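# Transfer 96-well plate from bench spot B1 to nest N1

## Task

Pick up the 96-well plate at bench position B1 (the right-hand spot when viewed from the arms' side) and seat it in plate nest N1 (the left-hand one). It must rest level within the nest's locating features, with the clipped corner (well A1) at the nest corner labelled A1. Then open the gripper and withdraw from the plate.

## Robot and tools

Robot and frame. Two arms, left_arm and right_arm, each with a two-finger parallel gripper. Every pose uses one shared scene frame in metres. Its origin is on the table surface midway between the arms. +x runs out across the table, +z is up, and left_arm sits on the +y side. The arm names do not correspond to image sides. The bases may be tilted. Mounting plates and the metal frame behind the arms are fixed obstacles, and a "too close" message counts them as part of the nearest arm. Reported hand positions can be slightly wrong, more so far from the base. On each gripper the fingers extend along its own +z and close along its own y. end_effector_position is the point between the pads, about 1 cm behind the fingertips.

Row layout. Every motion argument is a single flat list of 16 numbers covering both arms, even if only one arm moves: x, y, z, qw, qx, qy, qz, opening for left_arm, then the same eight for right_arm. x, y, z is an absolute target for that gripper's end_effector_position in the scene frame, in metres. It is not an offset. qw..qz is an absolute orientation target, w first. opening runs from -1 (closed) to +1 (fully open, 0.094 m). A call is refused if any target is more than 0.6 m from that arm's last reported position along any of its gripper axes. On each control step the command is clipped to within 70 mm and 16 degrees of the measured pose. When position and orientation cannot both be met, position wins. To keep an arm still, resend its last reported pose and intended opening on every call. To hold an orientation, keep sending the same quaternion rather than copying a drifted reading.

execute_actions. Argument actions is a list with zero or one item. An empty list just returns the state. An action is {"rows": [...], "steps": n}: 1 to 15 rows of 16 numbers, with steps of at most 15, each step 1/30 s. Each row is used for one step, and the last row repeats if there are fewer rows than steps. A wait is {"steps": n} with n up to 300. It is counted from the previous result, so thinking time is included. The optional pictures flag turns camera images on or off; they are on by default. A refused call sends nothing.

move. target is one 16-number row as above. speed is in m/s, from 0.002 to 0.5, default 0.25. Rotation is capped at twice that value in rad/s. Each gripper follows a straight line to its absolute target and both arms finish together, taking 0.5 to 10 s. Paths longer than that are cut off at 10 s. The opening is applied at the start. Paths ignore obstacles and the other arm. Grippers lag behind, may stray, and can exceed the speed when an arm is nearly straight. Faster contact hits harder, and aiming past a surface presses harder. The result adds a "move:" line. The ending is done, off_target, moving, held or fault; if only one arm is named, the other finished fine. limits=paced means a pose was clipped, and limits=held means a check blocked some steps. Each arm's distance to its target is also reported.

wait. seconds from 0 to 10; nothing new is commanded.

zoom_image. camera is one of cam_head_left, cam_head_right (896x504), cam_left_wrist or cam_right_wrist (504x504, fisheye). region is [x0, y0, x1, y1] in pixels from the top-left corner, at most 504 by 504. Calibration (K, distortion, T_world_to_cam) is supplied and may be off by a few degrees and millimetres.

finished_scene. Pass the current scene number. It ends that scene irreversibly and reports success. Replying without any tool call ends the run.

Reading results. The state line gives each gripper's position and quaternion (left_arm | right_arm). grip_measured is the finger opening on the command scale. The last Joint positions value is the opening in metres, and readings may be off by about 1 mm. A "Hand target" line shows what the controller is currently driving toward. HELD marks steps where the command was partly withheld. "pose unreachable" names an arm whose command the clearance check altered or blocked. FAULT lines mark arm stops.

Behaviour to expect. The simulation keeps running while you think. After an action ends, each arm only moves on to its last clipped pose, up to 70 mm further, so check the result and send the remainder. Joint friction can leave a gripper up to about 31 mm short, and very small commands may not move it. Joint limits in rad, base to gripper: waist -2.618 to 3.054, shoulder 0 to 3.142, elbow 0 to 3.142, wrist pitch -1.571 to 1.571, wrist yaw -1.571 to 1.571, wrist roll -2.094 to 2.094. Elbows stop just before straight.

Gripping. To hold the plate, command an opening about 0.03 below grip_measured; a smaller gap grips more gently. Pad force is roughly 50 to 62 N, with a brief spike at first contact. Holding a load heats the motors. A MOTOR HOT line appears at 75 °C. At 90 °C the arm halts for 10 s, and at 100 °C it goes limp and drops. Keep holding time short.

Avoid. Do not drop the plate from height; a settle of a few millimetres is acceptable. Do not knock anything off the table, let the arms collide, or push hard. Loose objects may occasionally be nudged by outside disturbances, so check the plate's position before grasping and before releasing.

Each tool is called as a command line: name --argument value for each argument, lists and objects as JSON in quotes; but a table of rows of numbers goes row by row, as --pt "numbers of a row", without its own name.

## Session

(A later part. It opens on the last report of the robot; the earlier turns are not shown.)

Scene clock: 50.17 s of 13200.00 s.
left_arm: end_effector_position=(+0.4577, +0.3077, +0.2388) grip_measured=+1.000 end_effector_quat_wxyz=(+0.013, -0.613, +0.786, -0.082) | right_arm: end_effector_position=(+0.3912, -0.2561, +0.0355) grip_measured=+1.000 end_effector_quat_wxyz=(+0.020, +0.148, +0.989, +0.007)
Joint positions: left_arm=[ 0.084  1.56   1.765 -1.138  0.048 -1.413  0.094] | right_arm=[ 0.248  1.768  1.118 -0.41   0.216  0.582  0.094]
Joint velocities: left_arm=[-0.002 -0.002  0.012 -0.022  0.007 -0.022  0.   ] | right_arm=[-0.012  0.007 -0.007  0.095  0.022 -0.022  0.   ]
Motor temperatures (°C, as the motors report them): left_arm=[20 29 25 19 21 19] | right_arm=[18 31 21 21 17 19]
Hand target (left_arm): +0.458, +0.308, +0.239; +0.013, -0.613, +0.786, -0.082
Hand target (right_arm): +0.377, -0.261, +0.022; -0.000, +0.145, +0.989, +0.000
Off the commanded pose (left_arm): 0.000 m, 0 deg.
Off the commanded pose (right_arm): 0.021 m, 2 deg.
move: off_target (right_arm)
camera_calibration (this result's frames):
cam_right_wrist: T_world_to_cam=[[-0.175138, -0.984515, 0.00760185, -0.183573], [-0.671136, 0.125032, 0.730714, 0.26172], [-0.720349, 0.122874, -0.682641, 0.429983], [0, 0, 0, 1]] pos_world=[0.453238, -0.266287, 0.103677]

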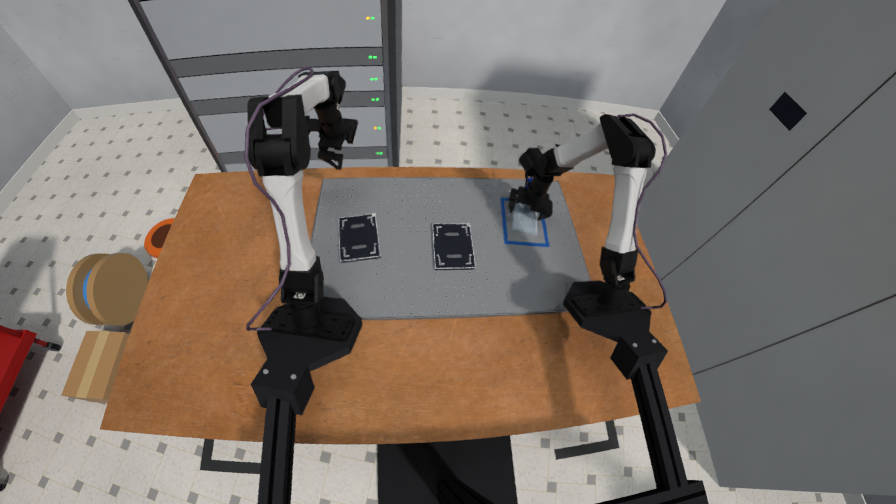

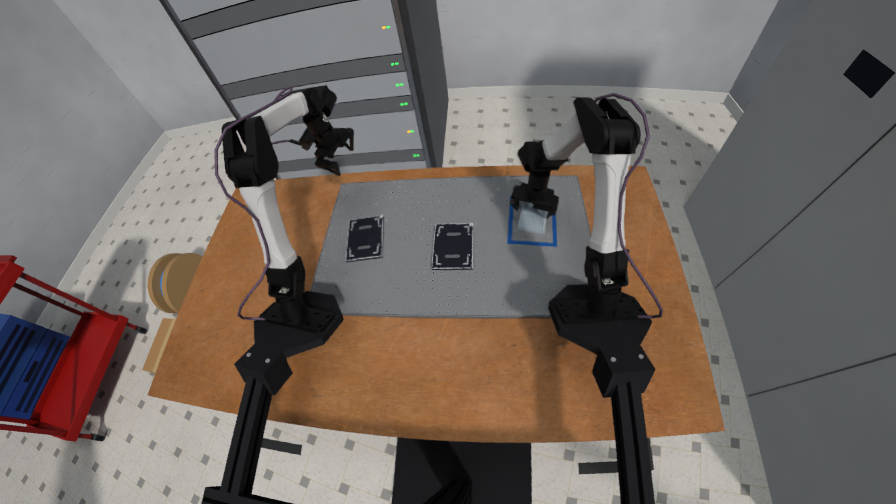

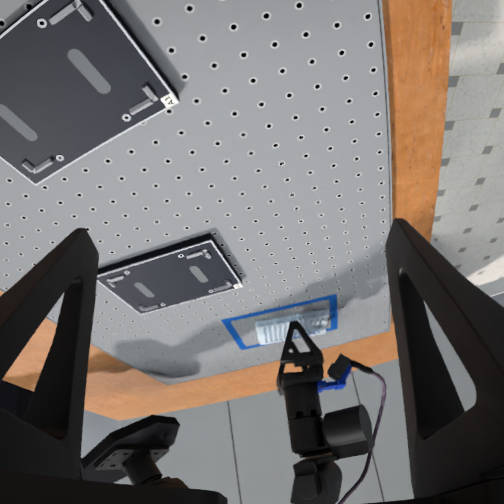

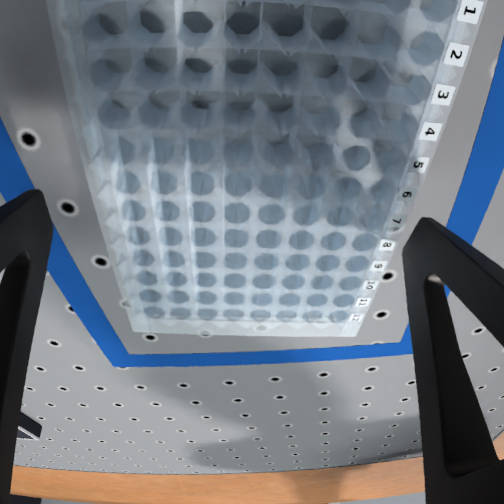

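move --target '[0.4577,0.3077,0.2388,0.013,-0.613,0.786,-0.082,1,0.377,-0.261,0.007,0,0.145,0.989,0,1]' --speed 0.01

zoom_image --camera "cam_head_left" --region '[480, 160, 580, 260]'

Scene clock: 56.33 s of 13200.00 s.
left_arm: end_effector_position=(+0.4577, +0.3077, +0.2388) grip_measured=+1.000 end_effector_quat_wxyz=(+0.013, -0.613, +0.786, -0.082) | right_arm: end_effector_position=(+0.3964, -0.2542, +0.0337) grip_measured=+1.000 end_effector_quat_wxyz=(+0.030, +0.148, +0.988, +0.012)
Joint positions: left_arm=[ 0.084  1.56   1.765 -1.138  0.048 -1.413  0.094] | right_arm=[ 0.248  1.775  1.118 -0.38   0.216  0.577  0.094]
Joint velocities: left_arm=[ 0.002 -0.007  0.002  0.007 -0.007  0.022  0.   ] | right_arm=[-0.022 -0.012 -0.002 -0.037  0.007  0.022  0.   ]
Motor temperatures (°C, as the motors report them): left_arm=[20 30 26 19 21 19] | right_arm=[18 32 20 21 17 19]
Hand target (left_arm): +0.458, +0.308, +0.239; +0.013, -0.613, +0.786, -0.082
Hand target (right_arm): +0.375, -0.262, +0.010; -0.000, +0.145, +0.989, +0.000
Off the commanded pose (left_arm): 0.000 m, 0 deg.
Off the commanded pose (right_arm): 0.034 m, 4 deg.
move: off_target (right_arm)
camera_calibration (this result's frames):
cam_right_wrist: T_world_to_cam=[[-0.175448, -0.984487, -0.00197665, -0.180285], [-0.686719, 0.120943, 0.716792, 0.271914], [-0.705433, 0.127117, -0.697285, 0.428008], [0, 0, 0, 1]] pos_world=[0.457029, -0.264781, 0.103182]

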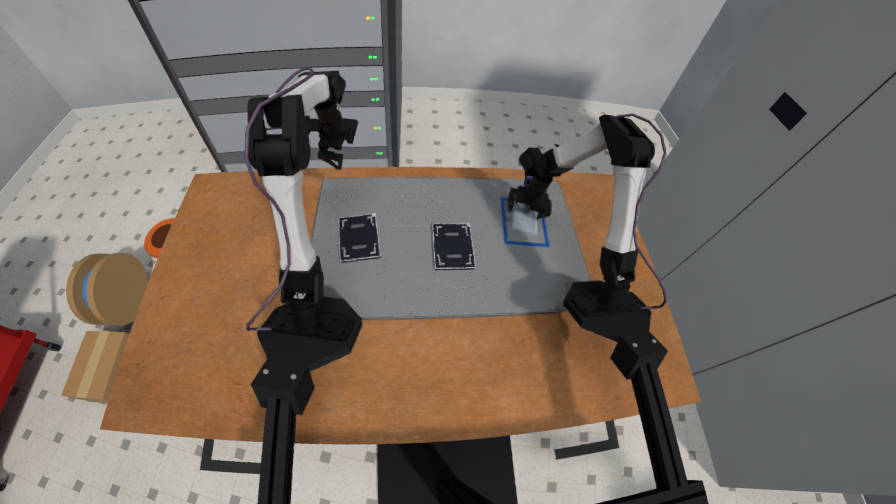

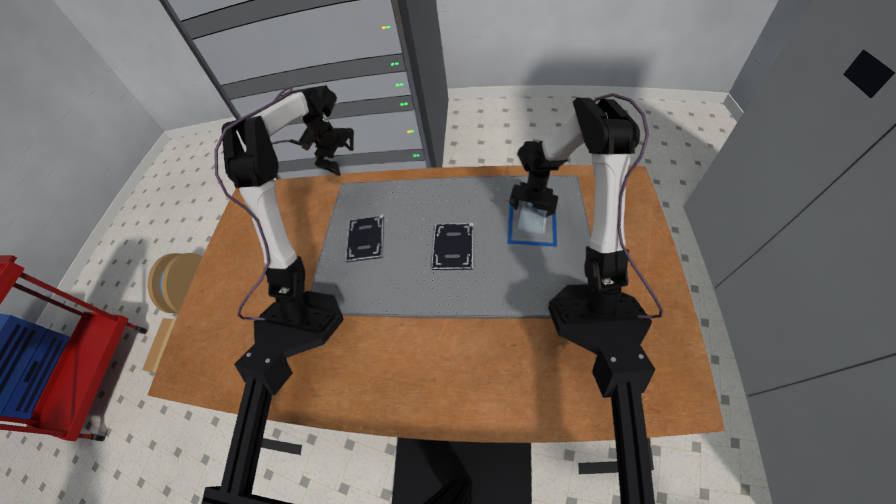

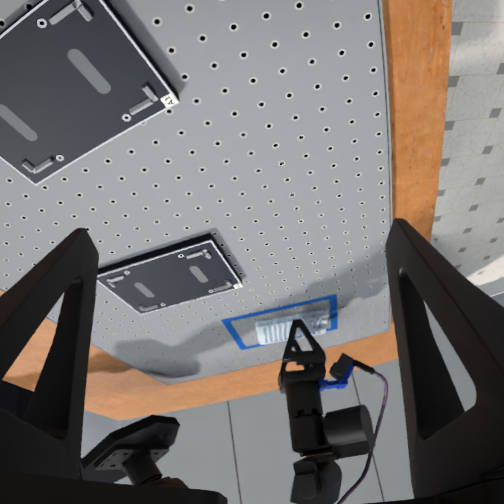

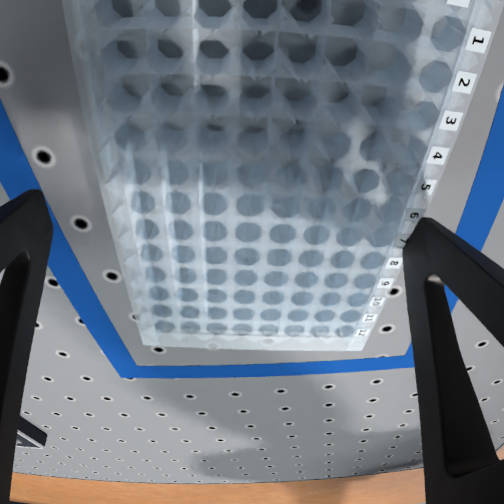

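Region (480, 160, 580, 260) of cam_head_left's 896x504 image, scaled by 5.040, with more detail than that image has.

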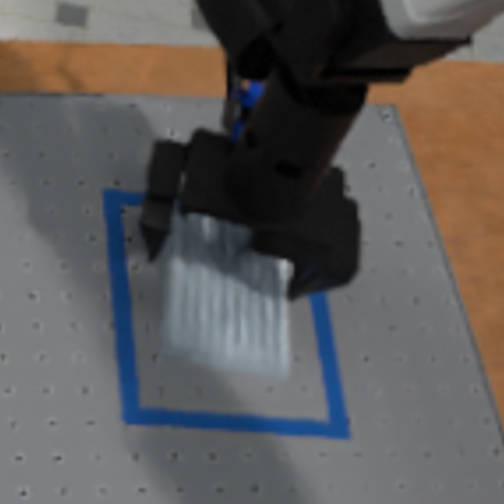

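move --target '[0.4577,0.3077,0.2388,0.013,-0.613,0.786,-0.082,1,0.385,-0.27,0.075,0,0.145,0.989,0,1]' --speed 0.05

move --target '[0.4577,0.3077,0.2388,0.013,-0.613,0.786,-0.082,1,0.378,-0.272,0.024,0,0.145,0.989,0,1]' --speed 0.03

Scene clock: 60.57 s of 13200.00 s.
left_arm: end_effector_position=(+0.4577, +0.3077, +0.2388) grip_measured=+1.000 end_effector_quat_wxyz=(+0.013, -0.613, +0.786, -0.082) | right_arm: end_effector_position=(+0.3745, -0.2680, +0.0657) grip_measured=+1.000 end_effector_quat_wxyz=(-0.010, +0.138, +0.990, -0.007)
Joint positions: left_arm=[ 0.084  1.56   1.765 -1.138  0.048 -1.413  0.094] | right_arm=[ 0.248  1.672  1.118 -0.574  0.216  0.577  0.094]
Joint velocities: left_arm=[-0.002  0.012 -0.012  0.007  0.007 -0.066  0.   ] | right_arm=[ 0.012 -0.007  0.007 -0.051  0.022 -0.022  0.   ]
Motor temperatures (°C, as the motors report them): left_arm=[20 30 26 19 21 19] | right_arm=[18 32 20 21 17 19]
Hand target (left_arm): +0.458, +0.308, +0.239; +0.013, -0.613, +0.786, -0.082
Hand target (right_arm): +0.386, -0.270, +0.075; +0.000, +0.145, +0.989, -0.000
Off the commanded pose (left_arm): 0.000 m, 0 deg.
Off the commanded pose (right_arm): 0.014 m, 2 deg.
move: off_target (right_arm)
camera_calibration (this result's frames):
cam_right_wrist: T_world_to_cam=[[-0.154956, -0.987197, 0.0378158, -0.208708], [-0.625392, 0.127653, 0.769798, 0.210943], [-0.76477, 0.0956349, -0.637166, 0.446391], [0, 0, 0, 1]] pos_world=[0.440968, -0.275653, 0.129934]

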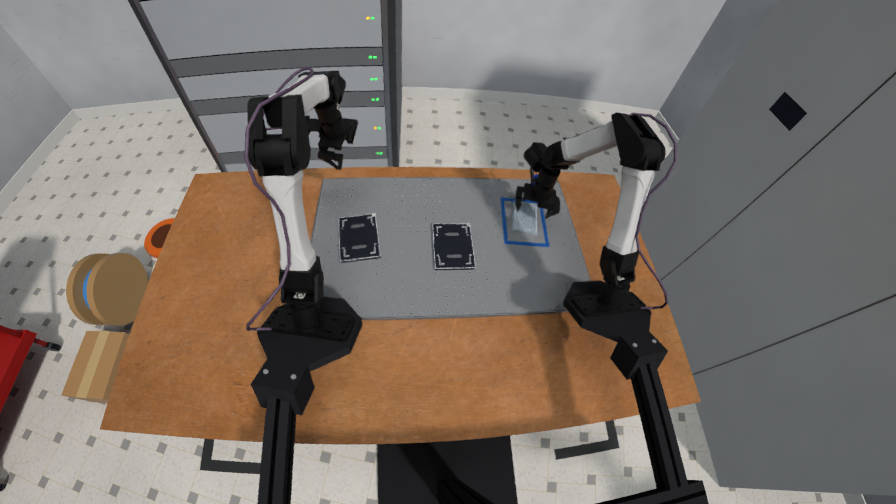

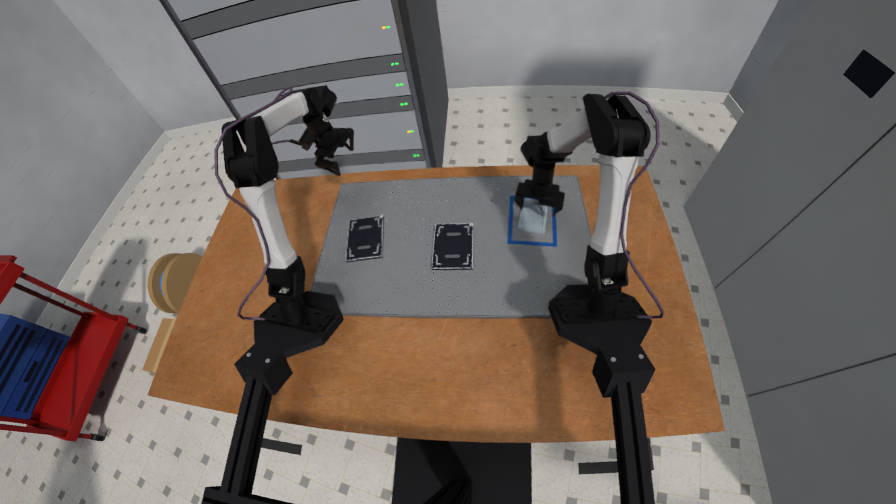

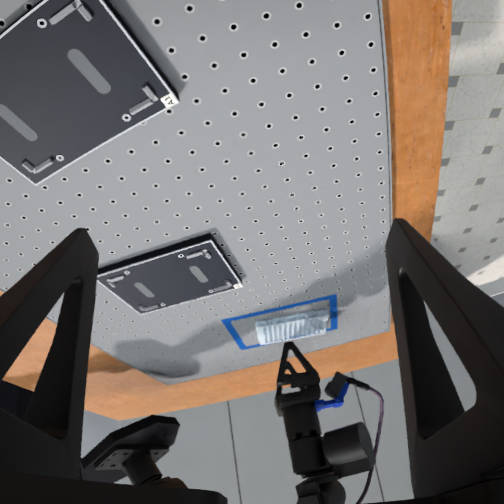

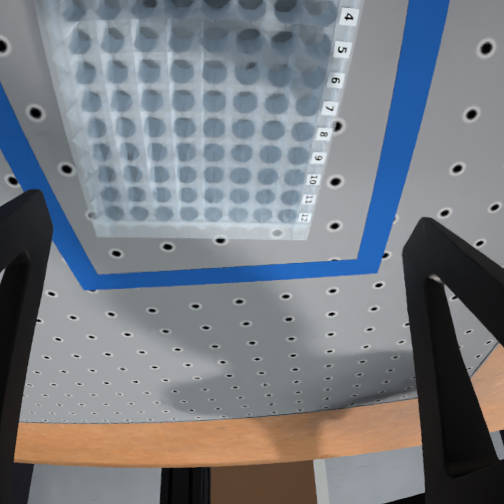

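Scene clock: 62.37 s of 13200.00 s.
left_arm: end_effector_position=(+0.4577, +0.3077, +0.2388) grip_measured=+1.000 end_effector_quat_wxyz=(+0.013, -0.613, +0.786, -0.082) | right_arm: end_effector_position=(+0.3906, -0.2676, +0.0385) grip_measured=+1.000 end_effector_quat_wxyz=(+0.020, +0.148, +0.989, +0.007)
Joint positions: left_arm=[ 0.084  1.56   1.765 -1.138  0.048 -1.413  0.094] | right_arm=[ 0.218  1.744  1.101 -0.413  0.202  0.556  0.094]
Joint velocities: left_arm=[-0.007 -0.002  0.007 -0.066 -0.007 -0.007  0.   ] | right_arm=[-0.002  0.002 -0.027 -0.037 -0.051  0.081  0.   ]
Motor temperatures (°C, as the motors report them): left_arm=[20 30 26 19 21 19] | right_arm=[18 32 20 21 17 19]
Hand target (left_arm): +0.458, +0.308, +0.239; +0.013, -0.613, +0.786, -0.082
Hand target (right_arm): +0.377, -0.272, +0.025; -0.000, +0.146, +0.989, +0.000
Off the commanded pose (left_arm): 0.000 m, 0 deg.
Off the commanded pose (right_arm): 0.020 m, 2 deg.
move: off_target (right_arm)
camera_calibration (this result's frames):
cam_right_wrist: T_world_to_cam=[[-0.175364, -0.984465, 0.00873871, -0.194978], [-0.670046, 0.12585, 0.731573, 0.260407], [-0.721308, 0.122436, -0.681707, 0.433258], [0, 0, 0, 1]] pos_world=[0.452805, -0.277767, 0.106552]

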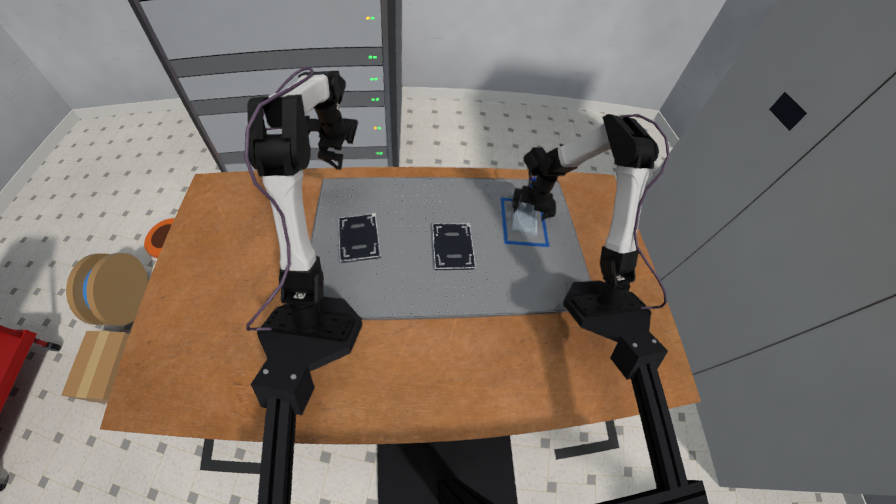

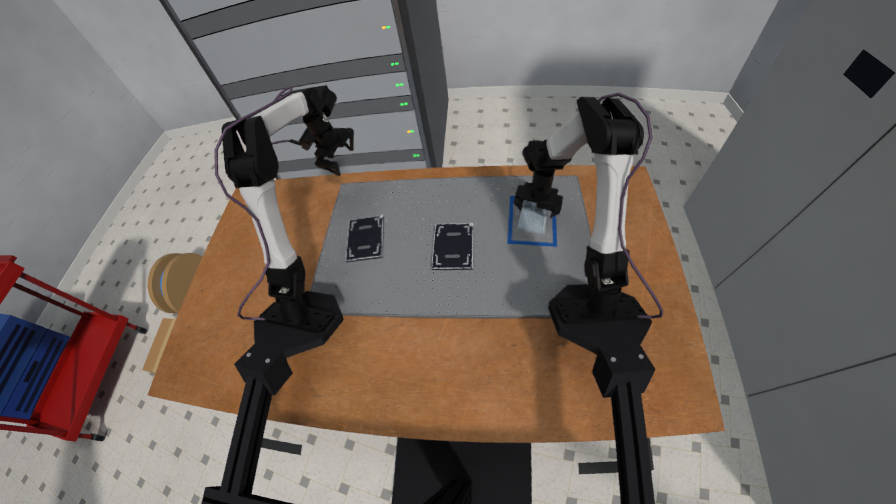

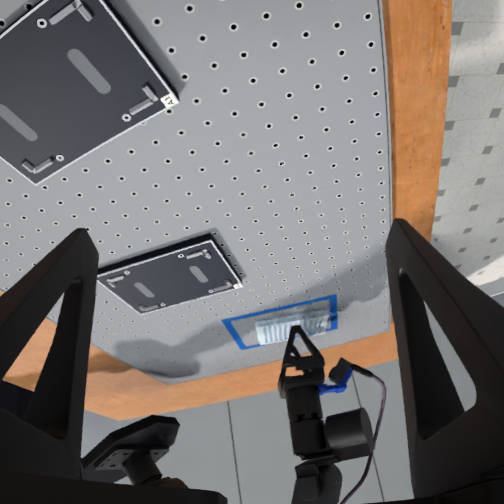

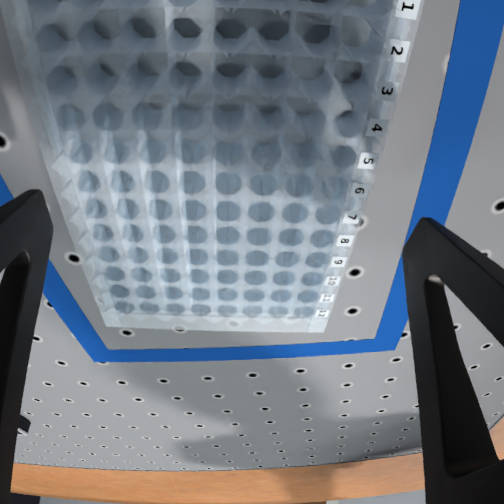

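move --target '[0.4577,0.3077,0.2388,0.013,-0.613,0.786,-0.082,1,0.377,-0.266,0.008,0,0.145,0.989,0,1]' --speed 0.01

Scene clock: 69.03 s of 13200.00 s.
left_arm: end_effector_position=(+0.4577, +0.3077, +0.2388) grip_measured=+1.000 end_effector_quat_wxyz=(+0.013, -0.613, +0.786, -0.082) | right_arm: end_effector_position=(+0.3893, -0.2645, +0.0215) grip_measured=+1.000 end_effector_quat_wxyz=(+0.018, +0.147, +0.989, +0.006)
Joint positions: left_arm=[ 0.084  1.56   1.765 -1.138  0.048 -1.413  0.094] | right_arm=[ 0.218  1.798  1.101 -0.363  0.202  0.555  0.094]
Joint velocities: left_arm=[ 0.012  0.007 -0.007  0.066 -0.051 -0.007  0.   ] | right_arm=[-0.007  0.002  0.017  0.037 -0.051  0.051  0.   ]
Motor temperatures (°C, as the motors report them): left_arm=[20 31 26 19 21 19] | right_arm=[18 32 20 21 17 19]
Hand target (left_arm): +0.458, +0.308, +0.239; +0.013, -0.613, +0.786, -0.082
Hand target (right_arm): +0.376, -0.266, +0.009; -0.000, +0.145, +0.989, -0.000
Off the commanded pose (left_arm): 0.000 m, 0 deg.
Off the commanded pose (right_arm): 0.018 m, 2 deg.
After step 90, 0.10 s passed at rest.
move: off_target (right_arm)
camera_calibration (this result's frames):
cam_right_wrist: T_world_to_cam=[[-0.174216, -0.984653, 0.0103563, -0.192491], [-0.667547, 0.125828, 0.733858, 0.270481], [-0.723899, 0.120936, -0.679224, 0.420897], [0, 0, 0, 1]] pos_world=[0.451711, -0.274472, 0.0893825]

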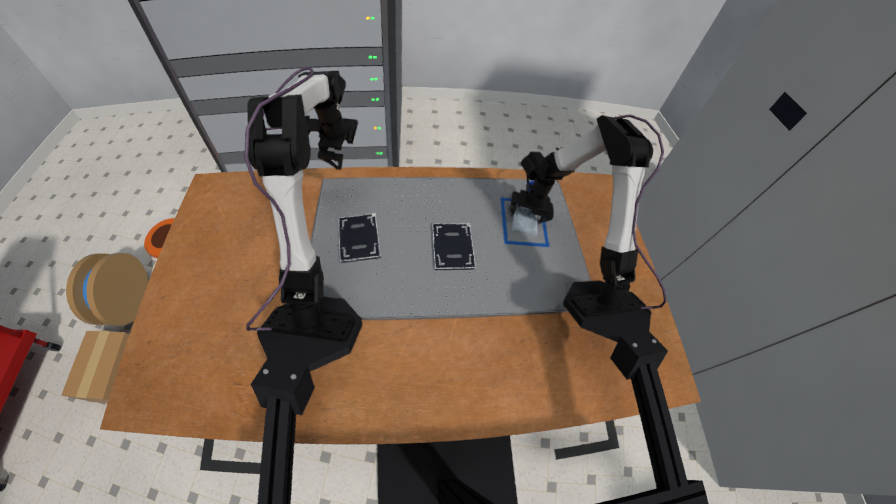

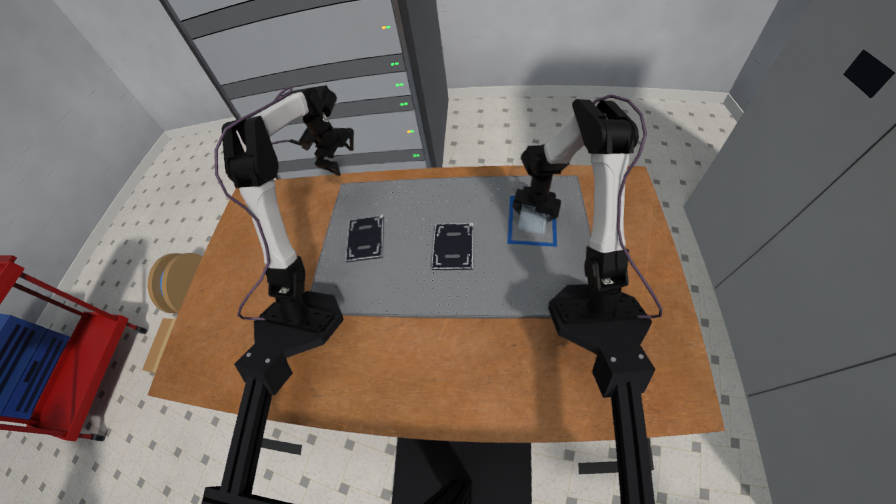

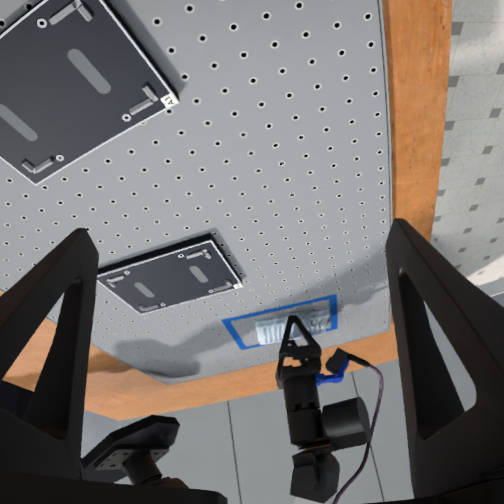

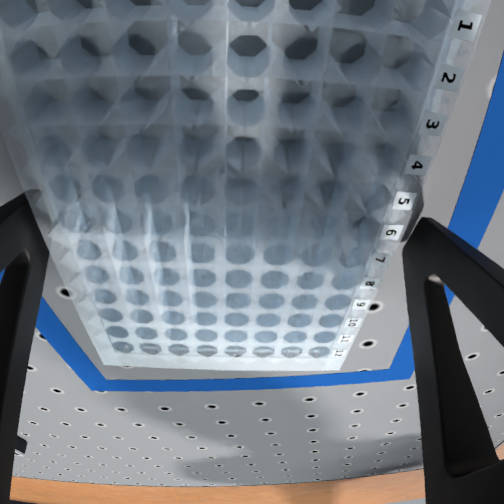

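move --target '[0.4577,0.3077,0.2388,0.013,-0.613,0.786,-0.082,1,0.377,-0.266,0.008,0,0.145,0.989,0,0.7]'

Scene clock: 71.37 s of 13200.00 s.
left_arm: end_effector_position=(+0.4577, +0.3077, +0.2388) grip_measured=+1.000 end_effector_quat_wxyz=(+0.013, -0.613, +0.786, -0.082) | right_arm: end_effector_position=(+0.3894, -0.2644, +0.0215) grip_measured=+0.756 end_effector_quat_wxyz=(+0.018, +0.147, +0.989, +0.006)
Joint positions: left_arm=[ 0.084  1.56   1.765 -1.138  0.048 -1.413  0.094] | right_arm=[ 0.218  1.798  1.101 -0.362  0.201  0.555  0.082]
Joint velocities: left_arm=[-0.027 -0.002  0.007 -0.051 -0.066 -0.022  0.   ] | right_arm=[ 0.012 -0.007  0.017 -0.007  0.007 -0.037  0.   ]
Motor temperatures (°C, as the motors report them): left_arm=[20 31 26 19 21 19] | right_arm=[18 32 20 21 17 19]
Hand target (left_arm): +0.458, +0.308, +0.239; +0.013, -0.613, +0.786, -0.082
Hand target (right_arm): +0.376, -0.266, +0.009; -0.000, +0.145, +0.989, +0.000
Off the commanded pose (left_arm): 0.000 m, 0 deg.
Off the commanded pose (right_arm): 0.018 m, 2 deg.
move: off_target (right_arm)
camera_calibration (this result's frames):
cam_right_wrist: T_world_to_cam=[[-0.174355, -0.984635, 0.00969026, -0.19228], [-0.667988, 0.125504, 0.733513, 0.270663], [-0.723459, 0.121419, -0.679606, 0.42097], [0, 0, 0, 1]] pos_world=[0.451829, -0.274408, 0.0894225]

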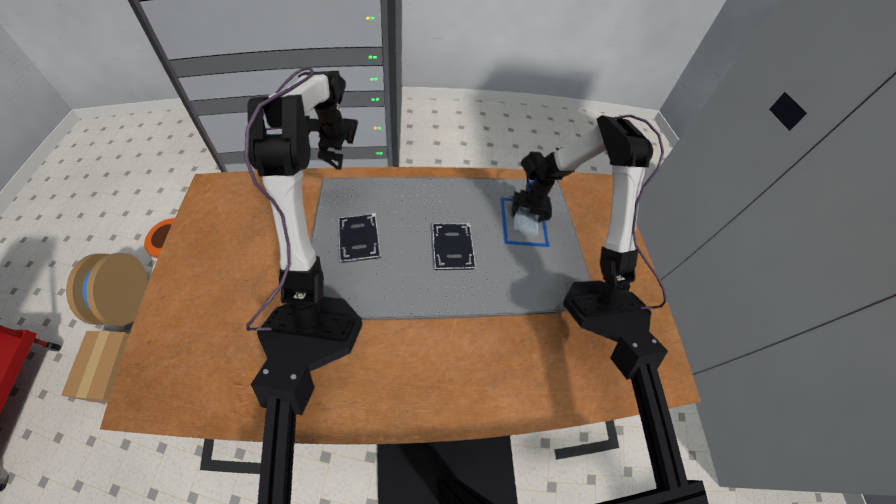

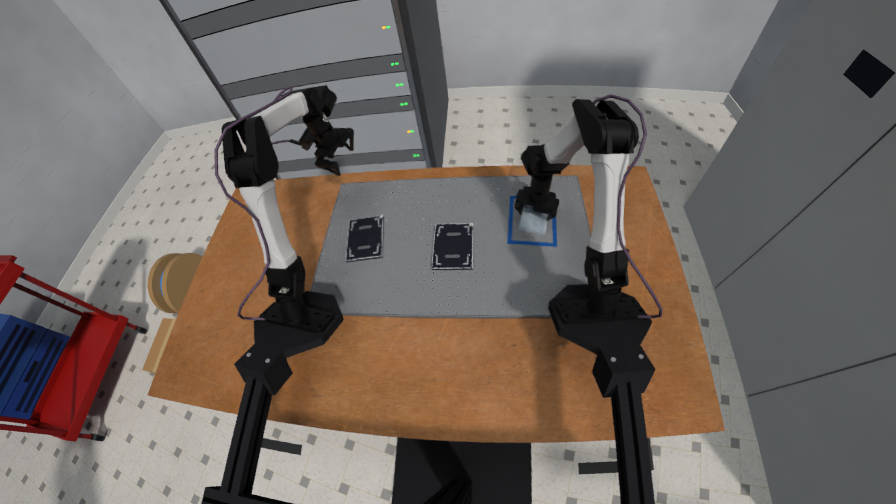

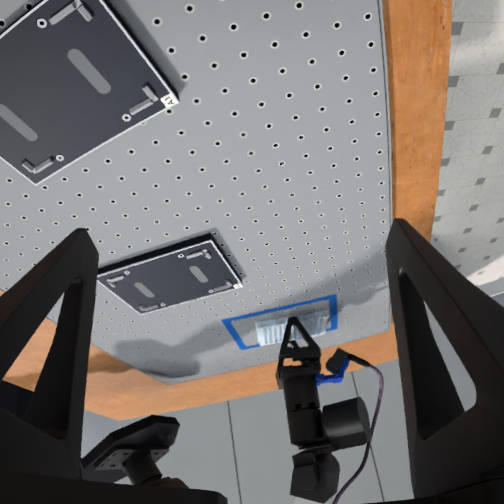

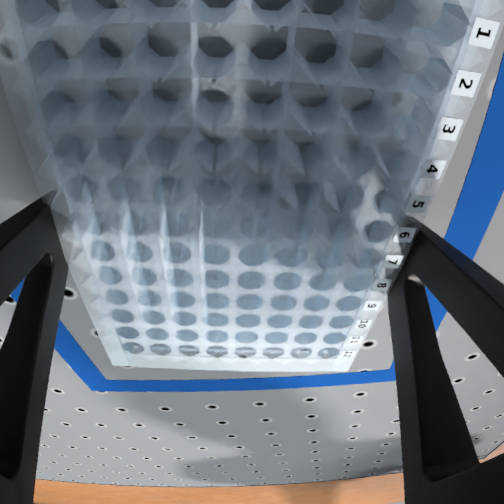

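move --target '[0.40,0.45,0.27,0.013,-0.613,0.786,-0.082,1,0.36,-0.2,0.16,0,0.05,0.998,0,0.72]' --speed 0.12

zoom_image --camera "cam_left_wrist" --region '[0, 0, 400, 400]'

Scene clock: 79.53 s of 13200.00 s.
left_arm: end_effector_position=(+0.4058, +0.4525, +0.2688) grip_measured=+1.000 end_effector_quat_wxyz=(-0.021, +0.614, -0.784, +0.085) | right_arm: end_effector_position=(+0.3577, -0.2003, +0.1493) grip_measured=+0.756 end_effector_quat_wxyz=(-0.008, +0.045, +0.999, -0.005)
Joint positions: left_arm=[ 0.656  1.452  1.682 -1.25   0.371 -0.937  0.094] | right_arm=[ 0.534  1.586  1.282 -0.893  0.33   0.661  0.082]
Joint velocities: left_arm=[-0.012 -0.007  0.002 -0.037 -0.022  0.051  0.   ] | right_arm=[ 0.002  0.007 -0.027  0.007  0.007 -0.022 -0.001]
Motor temperatures (°C, as the motors report them): left_arm=[20 31 26 19 21 19] | right_arm=[18 33 20 21 17 19]
Hand target (left_arm): +0.402, +0.451, +0.270; +0.014, -0.614, +0.784, -0.086
Hand target (right_arm): +0.363, -0.199, +0.159; +0.002, +0.049, +0.999, -0.002
Off the commanded pose (left_arm): 0.006 m, 1 deg.
Off the commanded pose (right_arm): 0.011 m, 1 deg.
After step 90, 3.27 s passed at rest.
move: off_target (right_arm)
camera_calibration (this result's frames):
cam_left_wrist: T_world_to_cam=[[0.954121, -0.264854, 0.13966, -0.311846], [-0.264215, -0.525301, 0.808857, 0.132117], [-0.140865, -0.808648, -0.571179, 0.69403], [0, 0, 0, 1]] pos_world=[0.430211, 0.548033, 0.333104]
cam_right_wrist: T_world_to_cam=[[0.0311229, -0.999021, 0.0314531, -0.215574], [-0.640461, 0.00422645, 0.767979, 0.108375], [-0.767359, -0.0440462, -0.639703, 0.453723], [0, 0, 0, 1]] pos_world=[0.424288, -0.195837, 0.213799]

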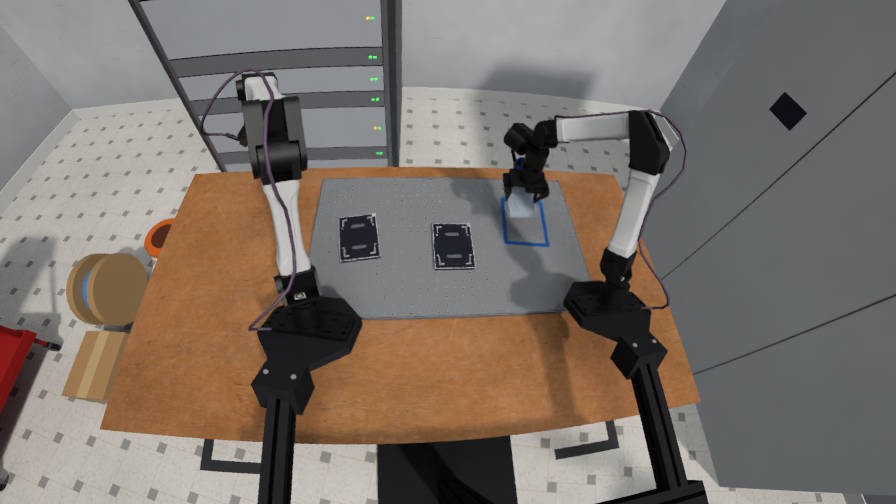

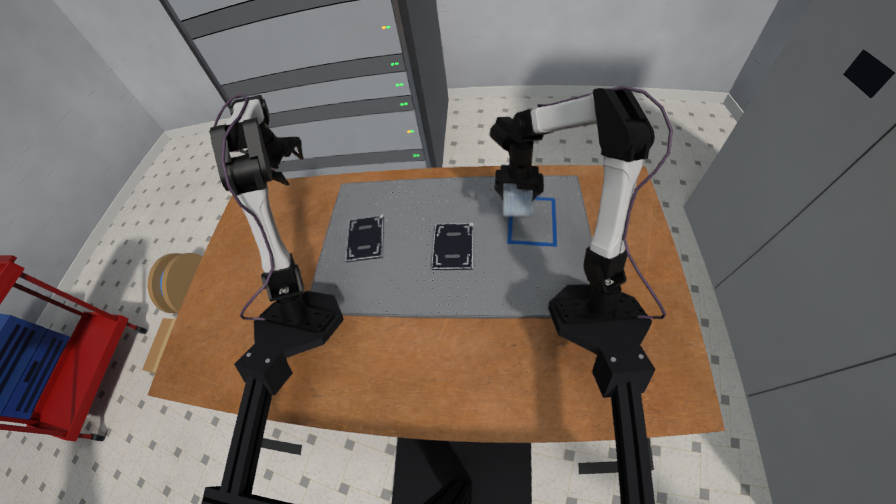

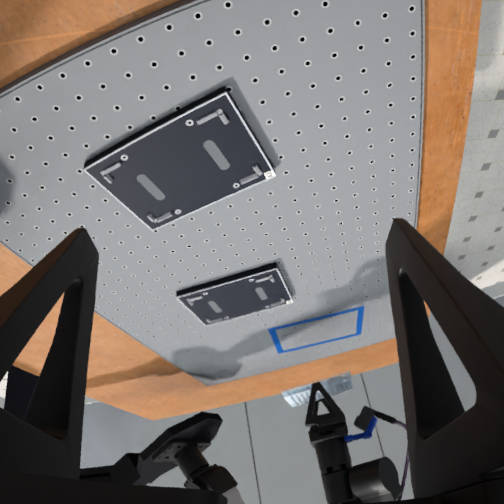

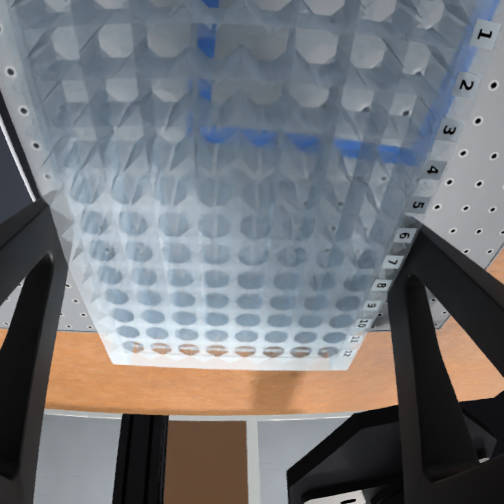

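Region (0, 0, 400, 400) of cam_left_wrist's 504x504 image, scaled by 1.260, with more detail than that image has.

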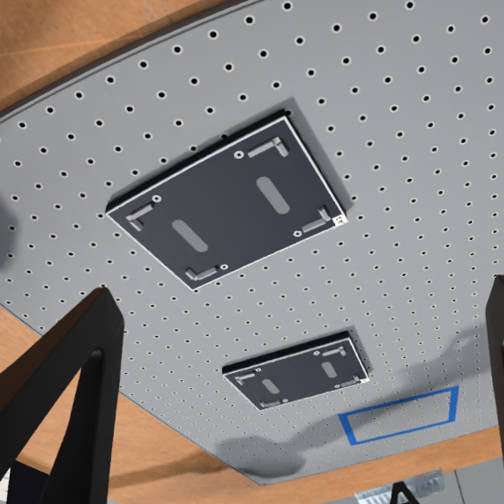

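move --target '[0.2,0.55,0.27,0.013,-0.613,0.786,-0.082,1,0.33,0.05,0.14,0,0,1,0,0.72]' --speed 0.15

move --target '[0.2,0.55,0.27,0.013,-0.613,0.786,-0.082,1,0.33,0.27,0.10,0,0,1,0,0.72]' --speed 0.12

Scene clock: 85.07 s of 13200.00 s.
left_arm: end_effector_position=(+0.2058, +0.5572, +0.2754) grip_measured=+1.000 end_effector_quat_wxyz=(+0.029, -0.606, +0.791, -0.072) | right_arm: end_effector_position=(+0.3349, +0.0494, +0.1455) grip_measured=+0.756 end_effector_quat_wxyz=(+0.005, +0.001, +1.000, +0.009)
Joint positions: left_arm=[ 1.541  1.359  1.272 -1.412  0.645  0.044  0.094] | right_arm=[ 0.984  2.393  2.323 -1.268  0.467  1.023  0.082]
Joint velocities: left_arm=[-0.027  0.012 -0.002  0.022 -0.051 -0.081  0.   ] | right_arm=[ 0.012 -0.012  0.002  0.022 -0.007 -0.051 -0.   ]
Motor temperatures (°C, as the motors report them): left_arm=[20 31 26 19 21 19] | right_arm=[18 34 21 21 17 19]
Hand target (left_arm): +0.202, +0.553, +0.272; +0.020, -0.614, +0.784, -0.085
Hand target (right_arm): +0.331, +0.050, +0.138; +0.004, -0.001, +1.000, -0.001
Off the commanded pose (left_arm): 0.011 m, 2 deg.
Off the commanded pose (right_arm): 0.007 m, 1 deg.
After step 90, 0.10 s passed at rest.
move: off_target (left_arm)
camera_calibration (this result's frames):
cam_left_wrist: T_world_to_cam=[[0.948924, -0.287038, 0.130966, -0.0784088], [-0.274311, -0.545515, 0.791939, 0.146969], [-0.155873, -0.787415, -0.59639, 0.752442], [0, 0, 0, 1]] pos_world=[0.232004, 0.650151, 0.342627]
cam_right_wrist: T_world_to_cam=[[0.118264, -0.992966, 0.00573379, 0.00897846], [-0.658219, -0.0740687, 0.749174, 0.108224], [-0.743479, -0.0923741, -0.662348, 0.442399], [0, 0, 0, 1]] pos_world=[0.399088, 0.0577975, 0.211892]

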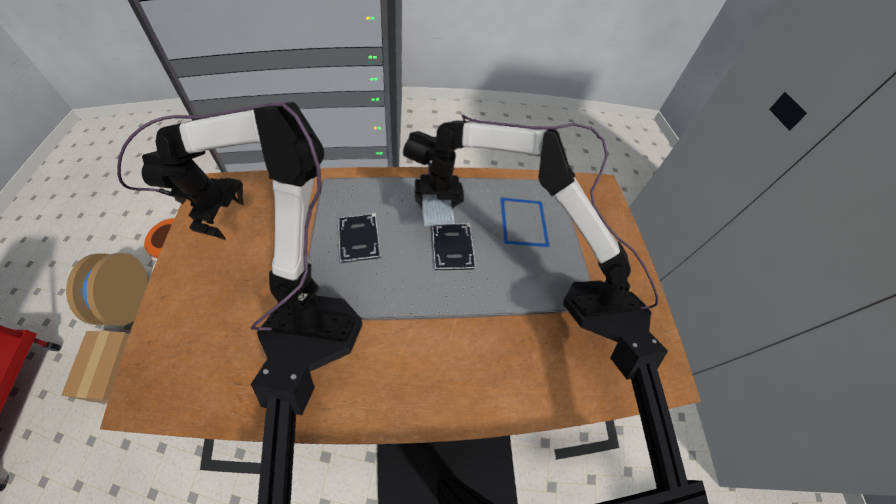

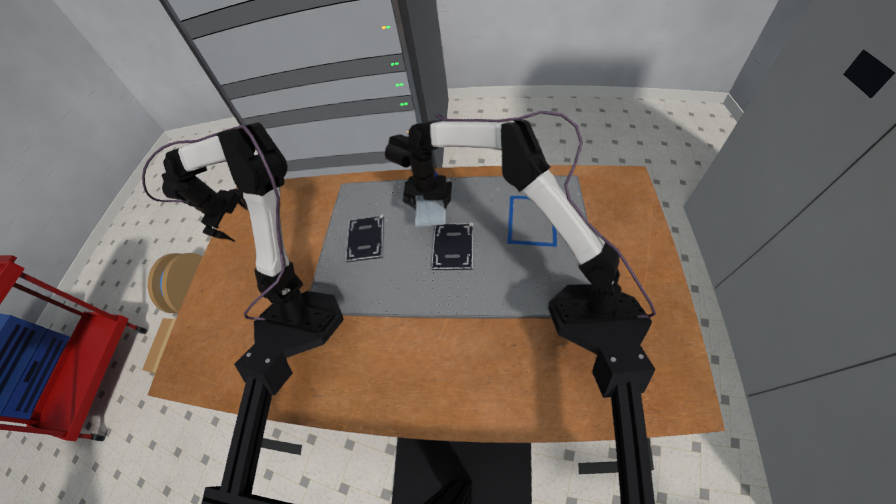

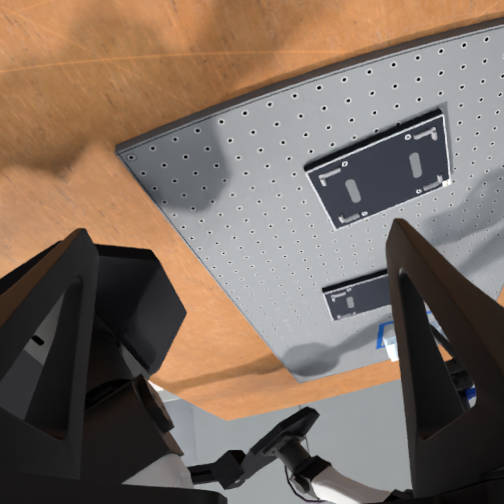

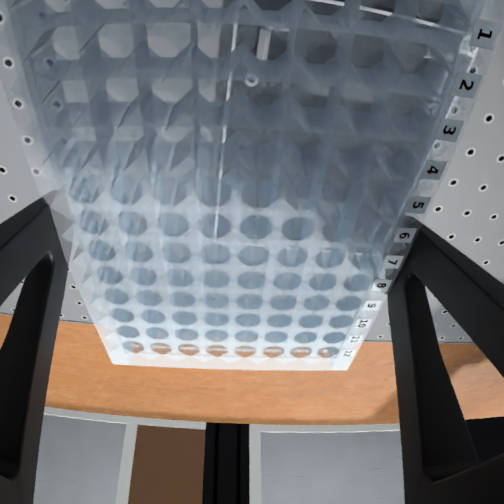

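Scene clock: 87.73 s of 13200.00 s.
left_arm: end_effector_position=(+0.2057, +0.5567, +0.2754) grip_measured=+1.000 end_effector_quat_wxyz=(+0.029, -0.607, +0.791, -0.073) | right_arm: end_effector_position=(+0.3358, +0.2631, +0.1018) grip_measured=+0.756 end_effector_quat_wxyz=(+0.165, +0.010, +0.944, +0.286)
Joint positions: left_arm=[ 1.541  1.359  1.272 -1.415  0.645  0.044  0.094] | right_arm=[ 1.087  2.924  2.83  -0.564  0.44   0.816  0.082]
Joint velocities: left_arm=[ 0.002  0.002  0.007 -0.037  0.007 -0.066  0.   ] | right_arm=[-0.007  0.007 -0.012 -0.095 -0.022 -0.037  0.001]
Motor temperatures (°C, as the motors report them): left_arm=[20 30 26 19 21 19] | right_arm=[19 35 22 21 17 19]
Hand target (left_arm): +0.200, +0.550, +0.270; +0.013, -0.613, +0.786, -0.082
Hand target (right_arm): +0.329, +0.269, +0.097; +0.164, +0.005, +0.942, +0.292
Off the commanded pose (left_arm): 0.010 m, 2 deg.
Off the commanded pose (right_arm): 0.009 m, 39 deg; orientation clipped at the last step of the last action.
elbow stopped short (right arm): the move would have taken joint 3 (elbow) straighter than the controller allows; a more bent joint 3 avoids this.
move: off_target (right_arm); limits=paced
camera_calibration (this result's frames):
cam_left_wrist: T_world_to_cam=[[0.949301, -0.28575, 0.131055, -0.0792656], [-0.273326, -0.544266, 0.793138, 0.145436], [-0.15531, -0.788747, -0.594775, 0.752249], [0, 0, 0, 1]] pos_world=[0.23183, 0.649839, 0.342456]
cam_right_wrist: T_world_to_cam=[[0.181139, -0.855583, -0.48494, 0.213993], [-0.850692, -0.383734, 0.359265, 0.343171], [-0.493469, 0.347458, -0.797347, 0.247953], [0, 0, 0, 1]] pos_world=[0.375528, 0.228622, 0.178188]

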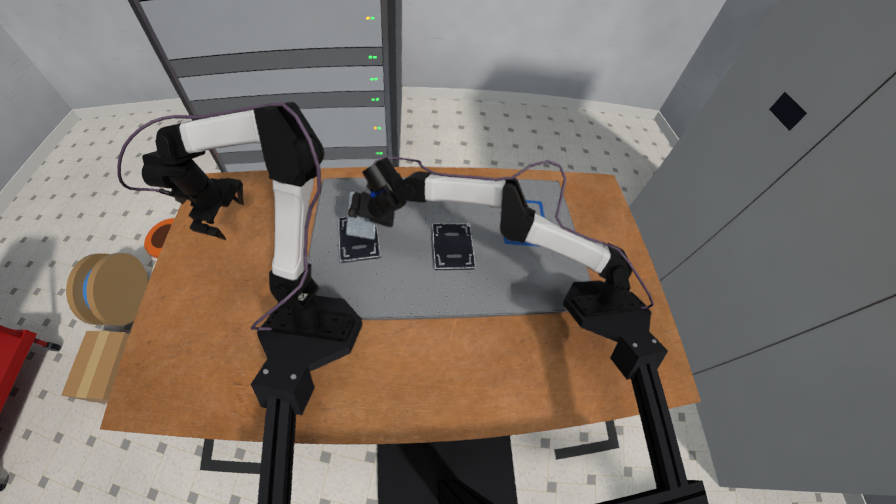

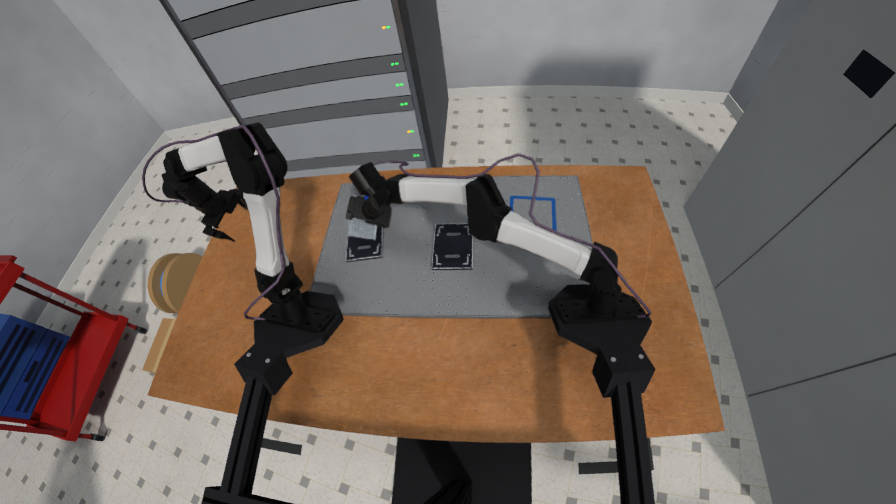

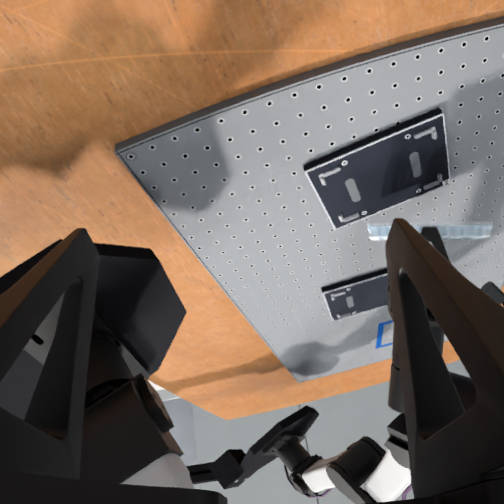

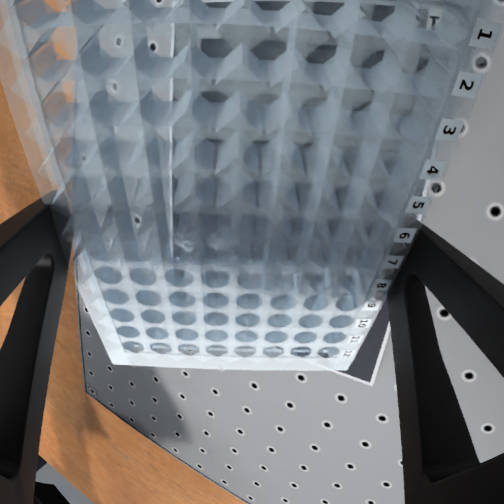

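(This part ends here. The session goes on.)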